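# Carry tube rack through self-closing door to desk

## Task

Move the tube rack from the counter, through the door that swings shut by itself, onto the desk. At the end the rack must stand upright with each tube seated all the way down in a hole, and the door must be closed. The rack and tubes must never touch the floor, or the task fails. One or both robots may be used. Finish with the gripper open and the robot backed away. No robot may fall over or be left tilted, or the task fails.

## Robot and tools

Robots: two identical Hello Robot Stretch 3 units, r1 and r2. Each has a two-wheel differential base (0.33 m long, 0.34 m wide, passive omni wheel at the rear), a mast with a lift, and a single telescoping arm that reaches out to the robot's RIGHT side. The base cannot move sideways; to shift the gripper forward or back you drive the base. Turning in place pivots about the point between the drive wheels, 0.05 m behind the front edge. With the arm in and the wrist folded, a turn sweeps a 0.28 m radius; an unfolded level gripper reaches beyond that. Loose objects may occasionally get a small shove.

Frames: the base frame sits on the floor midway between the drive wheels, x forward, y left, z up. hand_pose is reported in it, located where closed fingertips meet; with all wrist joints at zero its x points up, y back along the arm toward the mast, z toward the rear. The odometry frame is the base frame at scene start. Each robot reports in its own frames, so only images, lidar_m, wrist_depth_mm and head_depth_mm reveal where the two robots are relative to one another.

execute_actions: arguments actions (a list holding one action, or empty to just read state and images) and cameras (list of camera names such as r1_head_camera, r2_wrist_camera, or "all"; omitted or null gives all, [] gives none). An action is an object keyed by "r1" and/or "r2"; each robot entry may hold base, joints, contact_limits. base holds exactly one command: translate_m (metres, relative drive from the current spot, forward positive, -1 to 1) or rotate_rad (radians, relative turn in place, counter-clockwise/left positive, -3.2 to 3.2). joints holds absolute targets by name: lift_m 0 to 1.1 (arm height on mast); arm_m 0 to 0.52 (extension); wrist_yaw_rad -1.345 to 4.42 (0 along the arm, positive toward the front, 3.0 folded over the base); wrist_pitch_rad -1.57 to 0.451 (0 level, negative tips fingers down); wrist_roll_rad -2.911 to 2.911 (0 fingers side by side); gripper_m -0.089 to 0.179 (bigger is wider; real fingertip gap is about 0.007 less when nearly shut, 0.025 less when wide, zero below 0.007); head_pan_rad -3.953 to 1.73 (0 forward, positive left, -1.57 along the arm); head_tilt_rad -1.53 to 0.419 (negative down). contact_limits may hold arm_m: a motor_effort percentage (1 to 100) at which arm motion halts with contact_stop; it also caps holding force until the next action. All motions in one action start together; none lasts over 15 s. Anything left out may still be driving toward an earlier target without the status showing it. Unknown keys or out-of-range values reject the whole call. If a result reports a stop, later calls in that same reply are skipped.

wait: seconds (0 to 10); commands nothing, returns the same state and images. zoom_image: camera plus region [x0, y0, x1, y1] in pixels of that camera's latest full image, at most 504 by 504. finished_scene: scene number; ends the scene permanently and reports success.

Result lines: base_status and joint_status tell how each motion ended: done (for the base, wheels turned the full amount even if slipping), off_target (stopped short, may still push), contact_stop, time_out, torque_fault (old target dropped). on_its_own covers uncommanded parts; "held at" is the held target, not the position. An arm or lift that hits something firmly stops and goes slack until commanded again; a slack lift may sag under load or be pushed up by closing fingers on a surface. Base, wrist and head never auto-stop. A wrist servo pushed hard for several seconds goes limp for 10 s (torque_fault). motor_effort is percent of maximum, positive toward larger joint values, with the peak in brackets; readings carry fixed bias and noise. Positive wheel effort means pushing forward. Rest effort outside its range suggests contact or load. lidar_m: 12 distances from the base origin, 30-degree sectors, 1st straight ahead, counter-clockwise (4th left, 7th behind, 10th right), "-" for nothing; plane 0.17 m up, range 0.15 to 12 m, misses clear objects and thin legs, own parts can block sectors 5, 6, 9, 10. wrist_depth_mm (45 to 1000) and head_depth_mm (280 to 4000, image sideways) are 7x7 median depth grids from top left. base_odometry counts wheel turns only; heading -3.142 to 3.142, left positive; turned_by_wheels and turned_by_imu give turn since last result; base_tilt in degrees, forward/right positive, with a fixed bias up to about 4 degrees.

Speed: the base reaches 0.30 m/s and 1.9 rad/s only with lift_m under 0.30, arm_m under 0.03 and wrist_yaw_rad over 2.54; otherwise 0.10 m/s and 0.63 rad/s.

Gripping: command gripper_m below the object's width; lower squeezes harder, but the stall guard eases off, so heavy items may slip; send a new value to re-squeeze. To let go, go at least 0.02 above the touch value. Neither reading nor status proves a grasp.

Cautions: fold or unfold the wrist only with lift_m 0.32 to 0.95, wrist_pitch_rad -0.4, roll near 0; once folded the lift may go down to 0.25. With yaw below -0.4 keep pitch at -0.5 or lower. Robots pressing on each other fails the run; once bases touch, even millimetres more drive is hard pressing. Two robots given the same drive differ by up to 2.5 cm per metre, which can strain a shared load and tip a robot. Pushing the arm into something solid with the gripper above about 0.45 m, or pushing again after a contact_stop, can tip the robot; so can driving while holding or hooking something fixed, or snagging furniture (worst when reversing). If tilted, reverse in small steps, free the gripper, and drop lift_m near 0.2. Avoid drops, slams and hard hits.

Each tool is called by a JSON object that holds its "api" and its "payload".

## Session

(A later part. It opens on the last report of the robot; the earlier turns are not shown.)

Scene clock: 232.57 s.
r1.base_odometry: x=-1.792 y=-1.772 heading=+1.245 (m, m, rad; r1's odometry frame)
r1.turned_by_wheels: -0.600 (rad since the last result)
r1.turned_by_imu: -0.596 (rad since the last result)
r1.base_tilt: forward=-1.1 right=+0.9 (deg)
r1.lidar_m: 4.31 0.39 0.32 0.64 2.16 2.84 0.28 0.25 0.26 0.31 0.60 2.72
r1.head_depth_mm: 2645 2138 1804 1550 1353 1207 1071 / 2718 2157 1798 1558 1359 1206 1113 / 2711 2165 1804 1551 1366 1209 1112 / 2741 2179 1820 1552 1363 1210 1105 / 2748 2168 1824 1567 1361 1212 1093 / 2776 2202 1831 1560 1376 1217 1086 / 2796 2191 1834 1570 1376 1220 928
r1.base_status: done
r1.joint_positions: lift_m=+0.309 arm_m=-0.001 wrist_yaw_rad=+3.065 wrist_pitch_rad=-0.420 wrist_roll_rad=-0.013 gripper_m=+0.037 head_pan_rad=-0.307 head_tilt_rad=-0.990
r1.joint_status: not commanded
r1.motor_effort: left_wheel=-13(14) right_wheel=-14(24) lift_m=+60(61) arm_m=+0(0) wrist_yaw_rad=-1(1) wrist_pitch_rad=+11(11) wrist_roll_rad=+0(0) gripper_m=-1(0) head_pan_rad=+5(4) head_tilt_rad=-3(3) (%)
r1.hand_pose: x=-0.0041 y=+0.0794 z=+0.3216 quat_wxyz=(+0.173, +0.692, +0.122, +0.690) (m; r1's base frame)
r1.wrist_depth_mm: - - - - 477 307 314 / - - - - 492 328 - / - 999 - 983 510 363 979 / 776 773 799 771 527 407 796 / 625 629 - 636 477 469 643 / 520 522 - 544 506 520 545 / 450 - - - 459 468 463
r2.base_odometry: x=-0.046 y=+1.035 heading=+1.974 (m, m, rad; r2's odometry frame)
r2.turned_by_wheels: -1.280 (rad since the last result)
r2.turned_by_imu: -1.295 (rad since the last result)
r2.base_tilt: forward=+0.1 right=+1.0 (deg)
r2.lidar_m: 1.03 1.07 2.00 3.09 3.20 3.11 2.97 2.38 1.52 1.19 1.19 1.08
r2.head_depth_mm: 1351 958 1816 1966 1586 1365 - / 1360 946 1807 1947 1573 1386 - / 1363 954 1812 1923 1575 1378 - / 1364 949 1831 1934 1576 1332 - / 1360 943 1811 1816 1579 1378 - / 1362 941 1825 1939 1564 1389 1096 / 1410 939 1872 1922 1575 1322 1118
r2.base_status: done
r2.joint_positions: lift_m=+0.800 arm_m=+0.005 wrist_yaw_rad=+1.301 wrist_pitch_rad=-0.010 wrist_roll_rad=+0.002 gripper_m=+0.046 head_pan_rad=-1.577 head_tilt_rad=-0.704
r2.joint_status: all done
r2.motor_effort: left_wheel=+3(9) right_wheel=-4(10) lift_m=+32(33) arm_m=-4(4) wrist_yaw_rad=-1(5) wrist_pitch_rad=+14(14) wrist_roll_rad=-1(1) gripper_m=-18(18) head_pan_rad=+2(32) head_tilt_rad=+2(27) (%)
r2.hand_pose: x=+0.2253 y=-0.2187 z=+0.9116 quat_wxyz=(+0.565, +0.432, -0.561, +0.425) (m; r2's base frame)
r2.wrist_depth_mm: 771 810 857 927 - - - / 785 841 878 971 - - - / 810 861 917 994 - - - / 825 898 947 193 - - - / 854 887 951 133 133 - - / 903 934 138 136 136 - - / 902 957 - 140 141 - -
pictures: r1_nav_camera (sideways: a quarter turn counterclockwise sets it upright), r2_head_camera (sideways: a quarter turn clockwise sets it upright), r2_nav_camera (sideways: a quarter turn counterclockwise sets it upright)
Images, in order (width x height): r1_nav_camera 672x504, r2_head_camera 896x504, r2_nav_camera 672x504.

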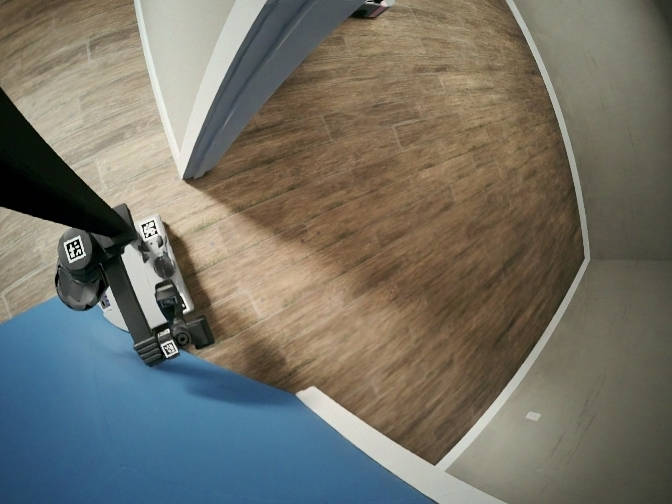

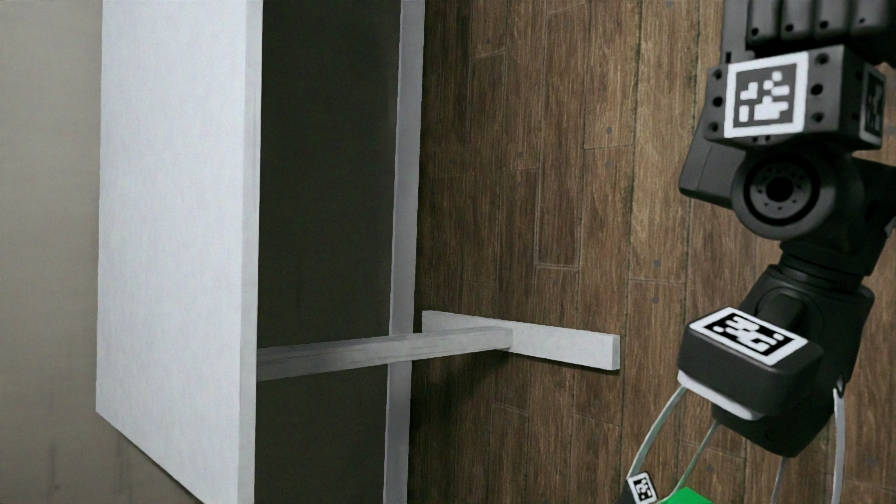

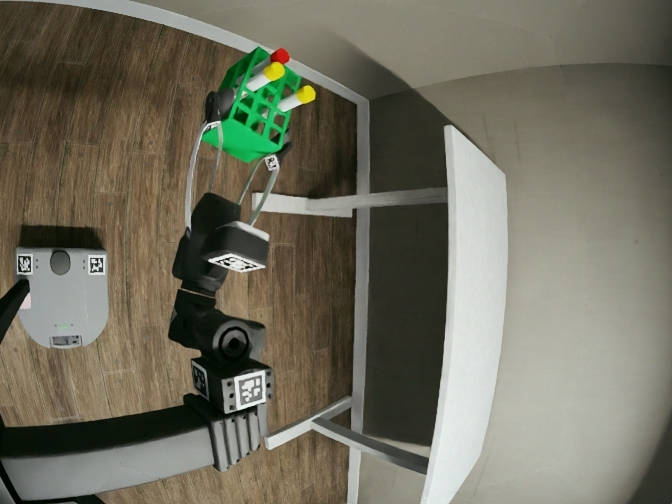

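{"api": "execute_actions", "payload": {"actions": [{"r2":{"base":{"rotate_rad":0.35},"joints":{"lift_m":0.95,"wrist_yaw_rad":0}},"r1":{"base":{"translate_m":0.1}}}], "cameras": ["r2_wrist_camera"]}}

{"api": "execute_actions", "payload": {"actions": [{"r2":{"base":{"translate_m":-0.5},"joints":{"arm_m":0.5,"head_tilt_rad":-0.5}},"r1":{"base":{"translate_m":0.41}}}], "cameras": ["r2_wrist_camera","r2_head_camera"]}}

Scene clock: 241.37 s.
r1.base_odometry: x=-1.760 y=-1.677 heading=+1.244 (m, m, rad; r1's odometry frame)
r1.turned_by_wheels: +0.000 (rad since the last result)
r1.turned_by_imu: +0.001 (rad since the last result)
r1.base_tilt: forward=-1.1 right=+1.0 (deg)
r1.lidar_m: 4.22 1.62 0.28 0.28 2.18 0.40 0.28 0.26 0.27 0.34 0.76 2.71
r1.head_depth_mm: 2601 2152 1798 1544 1357 1200 1085 / 2714 2168 1807 1543 1358 1199 1118 / 2705 2162 1808 1555 1362 1201 1116 / 2735 2200 1813 1558 1359 1204 1104 / 2756 2202 1820 1565 1365 1210 1090 / 2761 2190 1819 1571 1370 1214 1090 / 2745 2213 1834 1574 1369 1217 893
r1.base_status: done
r1.joint_positions: lift_m=+0.309 arm_m=-0.001 wrist_yaw_rad=+3.065 wrist_pitch_rad=-0.420 wrist_roll_rad=-0.013 gripper_m=+0.037 head_pan_rad=-0.307 head_tilt_rad=-0.990
r1.joint_status: not commanded
r1.on_its_own: left_wheel is at rest, and its effort (-20) is outside its rest range (-18 to +18)
r1.motor_effort: left_wheel=-20(20) right_wheel=-6(10) lift_m=+61(61) arm_m=+0(0) wrist_yaw_rad=+0(1) wrist_pitch_rad=+11(11) wrist_roll_rad=+0(0) gripper_m=-1(1) head_pan_rad=+4(5) head_tilt_rad=-4(3) (%)
r1.hand_pose: x=-0.0041 y=+0.0794 z=+0.3216 quat_wxyz=(+0.173, +0.692, +0.122, +0.690) (m; r1's base frame)
r1.wrist_depth_mm: - - - 688 291 310 - / - - - 734 324 356 - / - 997 - 770 350 - - / 761 764 793 699 394 787 792 / 623 620 - 630 439 649 646 / 529 529 - 535 522 532 546 / 459 - - - 462 470 464
r2.base_odometry: x=-0.046 y=+1.035 heading=+2.324 (m, m, rad; r2's odometry frame)
r2.turned_by_wheels: +0.350 (rad since the last result)
r2.turned_by_imu: +0.355 (rad since the last result)
r2.base_tilt: forward=+0.1 right=+1.0 (deg)
r2.lidar_m: 1.04 1.25 2.38 3.08 3.30 2.97 2.96 1.52 1.65 1.18 1.15 1.03
r2.head_depth_mm: 1313 960 1698 1872 - - - / 1371 950 1701 1904 - - 1126 / 1425 948 434 - - - 1114 / 1512 1590 478 1936 1584 1345 1140 / 1578 1780 2087 1930 1587 1324 1142 / 1545 1700 1868 1873 1578 1318 1147 / 1338 1446 1560 1701 1559 1325 1140
r2.base_status: done
r2.joint_positions: lift_m=+0.950 arm_m=+0.005 wrist_yaw_rad=+0.002 wrist_pitch_rad=-0.011 wrist_roll_rad=+0.002 gripper_m=+0.046 head_pan_rad=-1.577 head_tilt_rad=-0.704
r2.joint_status: all done
r2.motor_effort: left_wheel=-3(7) right_wheel=+4(7) lift_m=+31(33) arm_m=-4(5) wrist_yaw_rad=-2(2) wrist_pitch_rad=+14(14) wrist_roll_rad=-1(1) gripper_m=-17(18) head_pan_rad=+1(2) head_tilt_rad=+3(3) (%)
r2.hand_pose: x=-0.0210 y=-0.4063 z=+1.0615 quat_wxyz=(+0.707, +0.005, -0.708, -0.003) (m; r2's base frame)
r2.wrist_depth_mm: 819 - - - - - - / 823 - - - - - - / 843 - - - - - - / 829 - - 193 728 837 821 / 839 - - 133 133 571 549 / 866 - 138 136 136 - - / 871 - - 140 141 - -
pictures: r2_wrist_camera
Images, in order (width x height): r2_wrist_camera 644x364.

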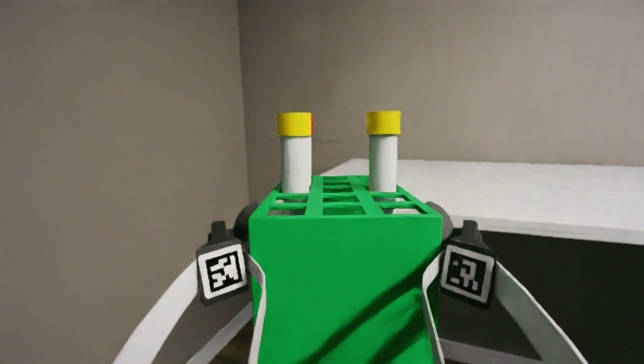

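Scene clock: 247.37 s.
r1.base_odometry: x=-1.628 y=-1.288 heading=+1.244 (m, m, rad; r1's odometry frame)
r1.turned_by_wheels: +0.000 (rad since the last result)
r1.turned_by_imu: +0.003 (rad since the last result)
r1.base_tilt: forward=-1.1 right=+1.0 (deg)
r1.lidar_m: 3.81 1.82 1.79 0.96 0.35 0.29 0.28 0.28 0.37 0.76 2.05 2.68
r1.head_depth_mm: 2595 2158 1798 1537 1351 1202 1085 / 2683 2156 1822 1547 1350 1201 1116 / 2720 2164 1818 1542 1356 1208 1114 / 2727 2169 1819 1559 1363 1211 1104 / 2733 2197 1826 1570 1366 1212 1092 / 2757 2182 1824 1559 1371 1216 1101 / 2773 2190 1837 1572 1378 1218 1095
r1.base_status: translate_m off_target (by the wheels' count: +0.4102 of +0.4100)
r1.joint_positions: lift_m=+0.309 arm_m=-0.001 wrist_yaw_rad=+3.065 wrist_pitch_rad=-0.420 wrist_roll_rad=-0.013 gripper_m=+0.037 head_pan_rad=-0.306 head_tilt_rad=-0.991
r1.joint_status: not commanded
r1.on_its_own: left_wheel is at rest, and its effort (-21) is outside its rest range (-18 to +18); right_wheel is at rest, and its effort (-19) is outside its rest range (-18 to +18)
r1.motor_effort: left_wheel=-21(24) right_wheel=-19(20) lift_m=+60(61) arm_m=+0(0) wrist_yaw_rad=-1(1) wrist_pitch_rad=+11(11) wrist_roll_rad=+0(1) gripper_m=+0(0) head_pan_rad=+5(4) head_tilt_rad=-3(3) (%)
r1.hand_pose: x=-0.0041 y=+0.0794 z=+0.3216 quat_wxyz=(+0.173, +0.692, +0.122, +0.690) (m; r1's base frame)
r1.wrist_depth_mm: 275 340 - - - - - / 297 336 - - - - - / 314 352 - - - - - / 341 374 806 778 793 816 794 / 366 410 - 624 640 640 647 / 378 458 - 534 551 530 545 / 362 - - - 463 468 464
r2.base_odometry: x=+0.296 y=+0.670 heading=+2.324 (m, m, rad; r2's odometry frame)
r2.turned_by_wheels: +0.000 (rad since the last result)
r2.turned_by_imu: +0.000 (rad since the last result)
r2.base_tilt: forward=+0.0 right=+1.0 (deg)
r2.lidar_m: 1.51 1.76 3.24 3.28 2.80 2.51 2.52 1.15 1.14 1.28 1.23 1.50
r2.head_depth_mm: 1186 1293 1230 - 1723 1519 1258 / 1233 1341 - 817 1789 1520 1257 / 1283 1388 - 1707 1841 1516 1248 / 1328 1462 1016 1823 1899 1501 1245 / 1400 1513 1045 1939 1882 1497 1247 / 1459 1599 1042 1478 1690 1496 1240 / 1537 1693 1026 2174 1865 1493 1235
r2.base_status: done
r2.joint_positions: lift_m=+0.950 arm_m=+0.500 wrist_yaw_rad=+0.000 wrist_pitch_rad=-0.011 wrist_roll_rad=+0.002 gripper_m=+0.046 head_pan_rad=-1.577 head_tilt_rad=-0.507
r2.joint_status: all done
r2.motor_effort: left_wheel=-3(7) right_wheel=+3(5) lift_m=+32(32) arm_m=+4(4) wrist_yaw_rad=+0(3) wrist_pitch_rad=+14(14) wrist_roll_rad=-1(1) gripper_m=-19(18) head_pan_rad=+1(2) head_tilt_rad=+4(21) (%)
r2.hand_pose: x=-0.0213 y=-0.9005 z=+1.0615 quat_wxyz=(+0.707, +0.004, -0.708, -0.004) (m; r2's base frame)
r2.wrist_depth_mm: - 992 870 771 696 642 592 / - - 875 796 720 653 612 / - - 930 803 733 681 616 / - - 899 192 728 688 641 / 484 476 433 133 133 457 453 / 328 326 138 136 137 326 315 / 248 247 235 140 141 242 242
pictures: r2_head_camera (sideways: a quarter turn clockwise sets it upright), r2_wrist_camera
Images, in order (width x height): r2_head_camera 896x504, r2_wrist_camera 644x364.

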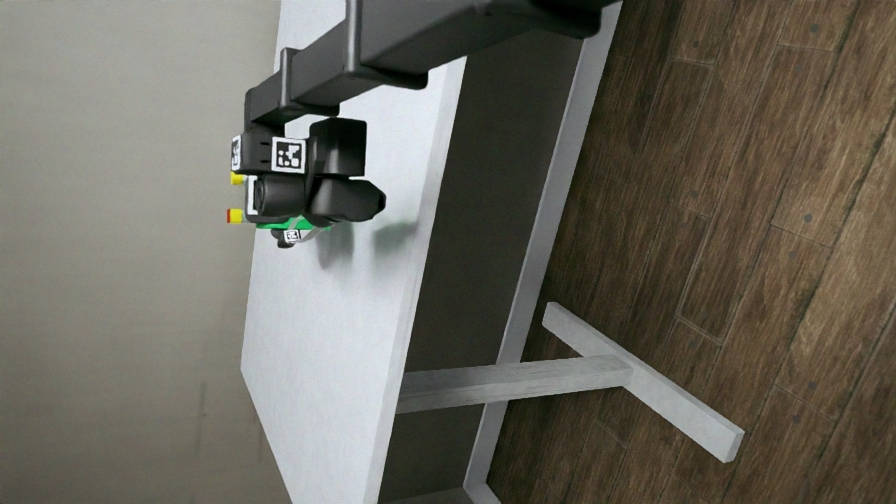

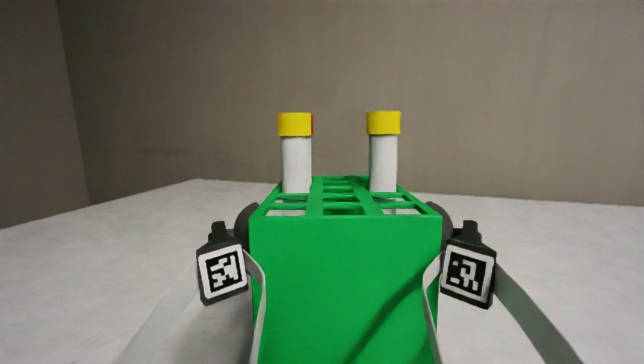

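{"api": "execute_actions", "payload": {"actions": [{"r2":{"joints":{"lift_m":0.894}},"r1":{"base":{"translate_m":0.04}}}], "cameras": []}}

{"api": "execute_actions", "payload": {"actions": [{"r2":{"joints":{"gripper_m":0.15}},"r1":{"joints":{"lift_m":0.27}}}], "cameras": ["r2_wrist_camera"]}}

{"api": "execute_actions", "payload": {"actions": [{"r2":{"joints":{"arm_m":0.05}},"r1":{"base":{"translate_m":0.6},"joints":{"head_pan_rad":-3.14,"head_tilt_rad":-0.7}}}], "cameras": ["r2_wrist_camera","r2_head_camera","r1_nav_camera"]}}

Scene clock: 255.43 s.
r1.base_odometry: x=-1.615 y=-1.251 heading=+1.244 (m, m, rad; r1's odometry frame)
r1.turned_by_wheels: +0.000 (rad since the last result)
r1.turned_by_imu: +0.001 (rad since the last result)
r1.base_tilt: forward=-1.1 right=+1.0 (deg)
r1.lidar_m: 3.76 1.79 1.76 1.15 0.37 0.33 0.31 0.32 0.41 0.76 2.05 2.67
r1.head_depth_mm: 2594 2150 1798 1549 1352 1197 1084 / 2679 2157 1795 1548 1362 1203 1114 / 2678 2168 1813 1548 1363 1208 1114 / 2737 2175 1811 1563 1365 1210 1103 / 2732 2179 1815 1562 1368 1217 1097 / 2758 2188 1838 1568 1374 1209 1099 / 2785 2197 1828 1568 1374 1219 1092
r1.base_status: done
r1.joint_positions: lift_m=+0.309 arm_m=-0.001 wrist_yaw_rad=+3.065 wrist_pitch_rad=-0.420 wrist_roll_rad=-0.013 gripper_m=+0.037 head_pan_rad=-0.306 head_tilt_rad=-0.991
r1.joint_status: not commanded
r1.motor_effort: left_wheel=+0(16) right_wheel=-2(15) lift_m=+60(60) arm_m=+0(0) wrist_yaw_rad=-1(1) wrist_pitch_rad=+11(11) wrist_roll_rad=-1(0) gripper_m=+0(0) head_pan_rad=+4(3) head_tilt_rad=-2(3) (%)
r1.hand_pose: x=-0.0041 y=+0.0794 z=+0.3216 quat_wxyz=(+0.173, +0.692, +0.122, +0.690) (m; r1's base frame)
r1.wrist_depth_mm: 317 449 - - - - - / 309 450 - - - - - / 328 470 - - - - - / 350 460 801 783 791 790 811 / 383 460 - 637 649 648 651 / 400 480 - 534 550 541 544 / 395 - - - 463 465 466
r2.base_odometry: x=+0.296 y=+0.670 heading=+2.324 (m, m, rad; r2's odometry frame)
r2.turned_by_wheels: +0.000 (rad since the last result)
r2.turned_by_imu: +0.000 (rad since the last result)
r2.base_tilt: forward=+0.0 right=+1.0 (deg)
r2.lidar_m: 1.51 1.73 3.25 3.27 2.79 2.50 2.52 1.15 1.14 1.28 1.23 1.50
r2.head_depth_mm: 1192 1284 1075 774 - 1476 1258 / 1236 1340 1272 1670 1773 1509 1247 / 1283 1404 1316 1750 1838 1496 1249 / 1333 1463 1054 1818 1892 1507 1250 / 1396 1528 1047 1933 1884 1506 1249 / 1448 1597 1037 1461 1693 1495 1242 / 1523 1686 1027 2196 1867 1492 1239
r2.base_status: not commanded
r2.joint_positions: lift_m=+0.894 arm_m=+0.500 wrist_yaw_rad=+0.000 wrist_pitch_rad=+0.002 wrist_roll_rad=+0.002 gripper_m=+0.046 head_pan_rad=-1.577 head_tilt_rad=-0.507
r2.joint_status: all done
r2.motor_effort: left_wheel=-2(3) right_wheel=+3(4) lift_m=+16(27) arm_m=+4(4) wrist_yaw_rad=-1(1) wrist_pitch_rad=+8(14) wrist_roll_rad=-1(1) gripper_m=-17(18) head_pan_rad=+2(3) head_tilt_rad=+4(4) (%)
r2.hand_pose: x=-0.0213 y=-0.9008 z=+1.0094 quat_wxyz=(+0.707, +0.000, -0.708, +0.000) (m; r2's base frame)
r2.wrist_depth_mm: - 978 876 776 711 644 589 / - - 905 811 724 666 605 / - - 932 803 717 684 619 / - 650 643 187 519 600 589 / 342 338 305 133 133 323 321 / 229 228 138 137 137 228 219 / 173 172 163 141 142 168 167
pictures: none
No camera images: the call's "cameras" was empty. Leave "cameras" out to get every camera's image.

Scene clock: 256.97 s.
r1.base_odometry: x=-1.615 y=-1.251 heading=+1.244 (m, m, rad; r1's odometry frame)
r1.turned_by_wheels: +0.000 (rad since the last result)
r1.turned_by_imu: +0.000 (rad since the last result)
r1.base_tilt: forward=-1.1 right=+1.0 (deg)
r1.lidar_m: 3.77 1.79 1.76 1.16 0.37 0.33 0.31 0.32 0.41 0.76 2.04 2.68
r1.head_depth_mm: 2607 2148 1782 1543 1351 1202 1077 / 2704 2154 1802 1546 1360 1203 1113 / 2723 2162 1806 1555 1366 1201 1107 / 2706 2174 1820 1551 1362 1209 1103 / 2716 2195 1818 1561 1362 1221 1090 / 2727 2191 1824 1554 1365 1215 1098 / 2767 2210 1826 1564 1373 1211 1095
r1.base_status: not commanded
r1.joint_positions: lift_m=+0.271 arm_m=-0.001 wrist_yaw_rad=+3.065 wrist_pitch_rad=-0.420 wrist_roll_rad=-0.013 gripper_m=+0.037 head_pan_rad=-0.306 head_tilt_rad=-0.991
r1.joint_status: all done
r1.motor_effort: left_wheel=-1(0) right_wheel=-2(2) lift_m=+19(54) arm_m=+0(0) wrist_yaw_rad=+1(0) wrist_pitch_rad=+11(11) wrist_roll_rad=-1(0) gripper_m=-1(0) head_pan_rad=+4(4) head_tilt_rad=-3(3) (%)
r1.hand_pose: x=-0.0041 y=+0.0794 z=+0.2830 quat_wxyz=(+0.173, +0.692, +0.122, +0.690) (m; r1's base frame)
r1.wrist_depth_mm: 316 443 - - - - - / 311 442 - - - - - / 325 462 952 914 945 946 951 / 351 463 734 715 722 728 737 / 382 458 - 582 597 594 594 / 402 450 - - 494 497 493 / - - - - 423 424 423
r2.base_odometry: x=+0.296 y=+0.670 heading=+2.324 (m, m, rad; r2's odometry frame)
r2.turned_by_wheels: +0.000 (rad since the last result)
r2.turned_by_imu: +0.000 (rad since the last result)
r2.base_tilt: forward=+0.0 right=+1.1 (deg)
r2.lidar_m: 1.51 1.73 3.24 3.25 2.79 2.51 2.51 1.15 1.14 1.29 1.23 1.50
r2.head_depth_mm: 1191 1289 1078 774 - 1463 1256 / 1231 1343 1271 1672 1783 1510 1258 / 1279 1399 1321 1761 1832 1508 1248 / 1333 1468 1014 1807 1881 1499 1244 / 1388 1517 1047 1934 1886 1511 1238 / 1460 1594 1041 1481 1699 1488 1239 / 1524 1695 1033 2177 1870 1492 1234
r2.base_status: not commanded
r2.joint_positions: lift_m=+0.894 arm_m=+0.500 wrist_yaw_rad=+0.000 wrist_pitch_rad=+0.001 wrist_roll_rad=+0.002 gripper_m=+0.150 head_pan_rad=-1.577 head_tilt_rad=-0.507
r2.joint_status: all done
r2.motor_effort: left_wheel=-2(2) right_wheel=+3(3) lift_m=+16(16) arm_m=+4(3) wrist_yaw_rad=+0(0) wrist_pitch_rad=+9(9) wrist_roll_rad=-1(1) gripper_m=+0(93) head_pan_rad=+2(3) head_tilt_rad=+4(4) (%)
r2.hand_pose: x=-0.0213 y=-0.9008 z=+1.0092 quat_wxyz=(+0.707, +0.000, -0.708, +0.000) (m; r2's base frame)
r2.wrist_depth_mm: - 987 874 774 705 644 597 / - - 900 813 719 664 610 / - - 926 795 725 678 620 / - 636 635 185 515 594 588 / 337 352 304 132 132 352 320 / 227 - 212 136 137 214 233 / 181 171 162 141 141 168 167
pictures: r2_wrist_camera
Images, in order (width x height): r2_wrist_camera 644x364.

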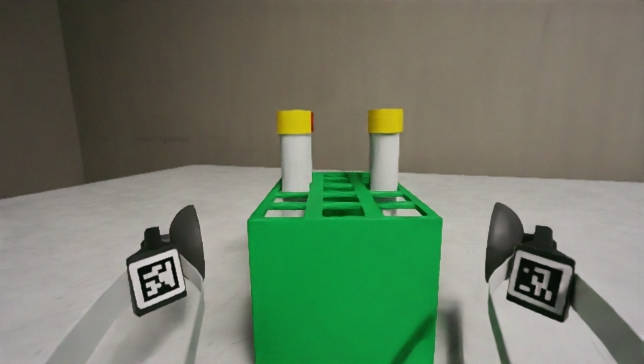

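Scene clock: 261.47 s.
r1.base_odometry: x=-1.423 y=-0.682 heading=+1.244 (m, m, rad; r1's odometry frame)
r1.turned_by_wheels: +0.000 (rad since the last result)
r1.turned_by_imu: +0.002 (rad since the last result)
r1.base_tilt: forward=-1.1 right=+1.0 (deg)
r1.lidar_m: 3.18 3.26 1.41 2.30 1.24 0.88 0.90 0.92 1.08 1.96 2.00 2.63
r1.head_depth_mm: 741 810 895 1043 1267 1353 1149 / 753 852 976 1109 1312 1349 1160 / 750 846 973 1135 1365 1355 1158 / 745 841 963 1125 1351 1358 1167 / 742 836 954 1111 1341 1355 1166 / 739 828 951 1107 1327 1369 1171 / 734 825 941 1095 1311 1379 1169
r1.base_status: done
r1.joint_positions: lift_m=+0.271 arm_m=-0.001 wrist_yaw_rad=+3.065 wrist_pitch_rad=-0.420 wrist_roll_rad=-0.013 gripper_m=+0.037 head_pan_rad=-3.133 head_tilt_rad=-0.704
r1.joint_status: all done
r1.motor_effort: left_wheel=+0(8) right_wheel=-2(3) lift_m=+20(19) arm_m=+0(0) wrist_yaw_rad=+0(1) wrist_pitch_rad=+11(11) wrist_roll_rad=+0(0) gripper_m=+0(0) head_pan_rad=-4(61) head_tilt_rad=+1(16) (%)
r1.hand_pose: x=-0.0041 y=+0.0794 z=+0.2830 quat_wxyz=(+0.173, +0.692, +0.122, +0.690) (m; r1's base frame)
r1.wrist_depth_mm: - - - - - - - / - - - - - - - / 904 901 938 925 946 968 956 / 693 718 740 711 710 727 731 / 569 569 - 575 598 588 589 / 480 501 - - 500 497 494 / - - - - 423 427 426
r2.base_odometry: x=+0.296 y=+0.670 heading=+2.324 (m, m, rad; r2's odometry frame)
r2.turned_by_wheels: +0.000 (rad since the last result)
r2.turned_by_imu: +0.000 (rad since the last result)
r2.base_tilt: forward=+0.1 right=+1.0 (deg)
r2.lidar_m: 1.51 1.36 3.25 3.25 2.79 2.50 2.52 1.15 1.14 1.28 1.23 1.50
r2.head_depth_mm: 1191 1295 1083 777 1731 - - / 1233 1348 1070 818 1802 - - / 1279 1393 900 1712 1860 - - / 1329 1470 979 1826 1917 1476 1247 / 1382 1524 1045 1903 1834 1497 1248 / 1455 1604 1044 1476 1690 1486 1240 / 1525 1699 1029 2157 1881 1489 1238
r2.base_status: not commanded
r2.joint_positions: lift_m=+0.894 arm_m=+0.050 wrist_yaw_rad=+0.000 wrist_pitch_rad=+0.001 wrist_roll_rad=+0.002 gripper_m=+0.150 head_pan_rad=-1.577 head_tilt_rad=-0.507
r2.joint_status: all done
r2.motor_effort: left_wheel=-3(2) right_wheel=+3(3) lift_m=+16(16) arm_m=-4(6) wrist_yaw_rad=+0(0) wrist_pitch_rad=+8(9) wrist_roll_rad=-1(1) gripper_m=+0(0) head_pan_rad=+2(3) head_tilt_rad=+4(4) (%)
r2.hand_pose: x=-0.0214 y=-0.4517 z=+1.0092 quat_wxyz=(+0.707, +0.000, -0.708, +0.000) (m; r2's base frame)
r2.wrist_depth_mm: - - - - - 985 917 / - - - - - - 946 / - - - - - - 955 / - 658 646 579 619 612 595 / - - - - 410 400 357 / - - - - - - - / - - - - - - -
pictures: r1_nav_camera (sideways: a quarter turn counterclockwise sets it upright), r2_head_camera (sideways: a quarter turn clockwise sets it upright), r2_wrist_camera
Images, in order (width x height): r1_nav_camera 672x504, r2_head_camera 896x504, r2_wrist_camera 644x364.

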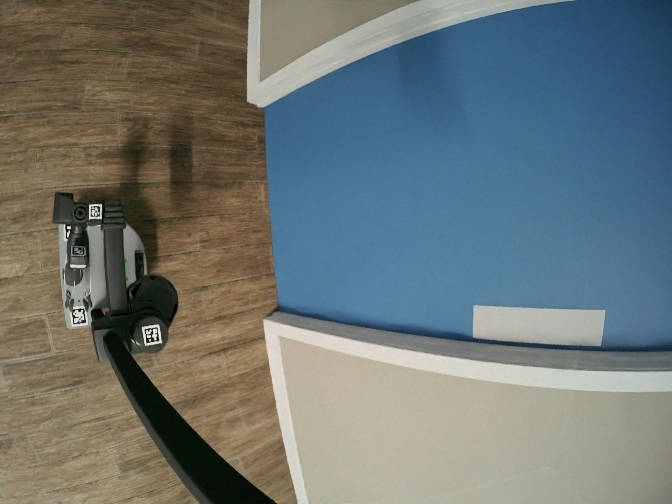

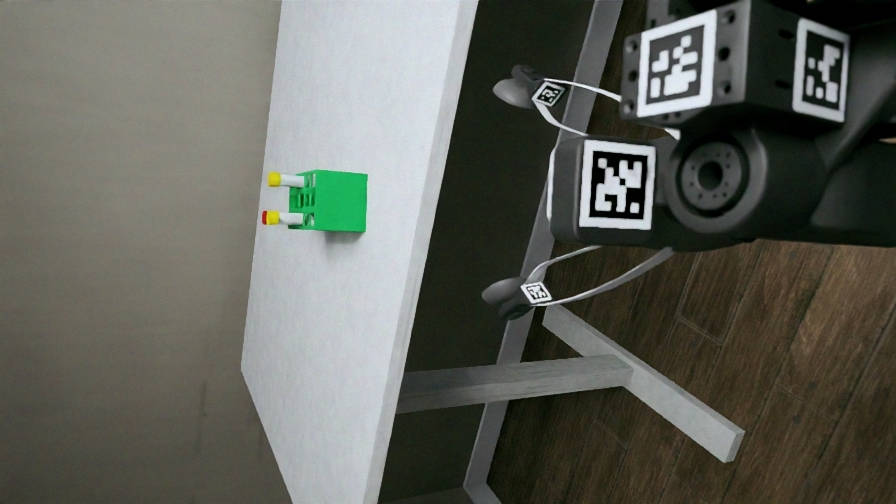

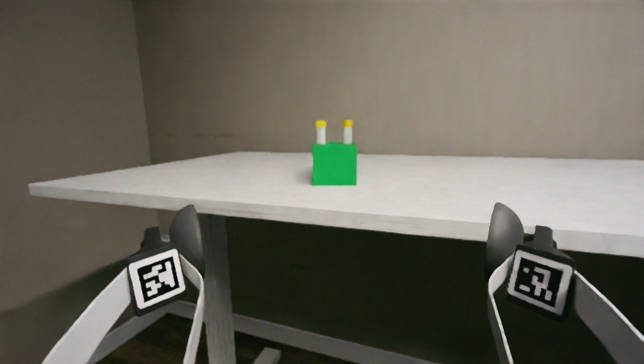

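{"api": "finished_scene", "payload": {"scene": 2}}

The scene is finished: the task was done.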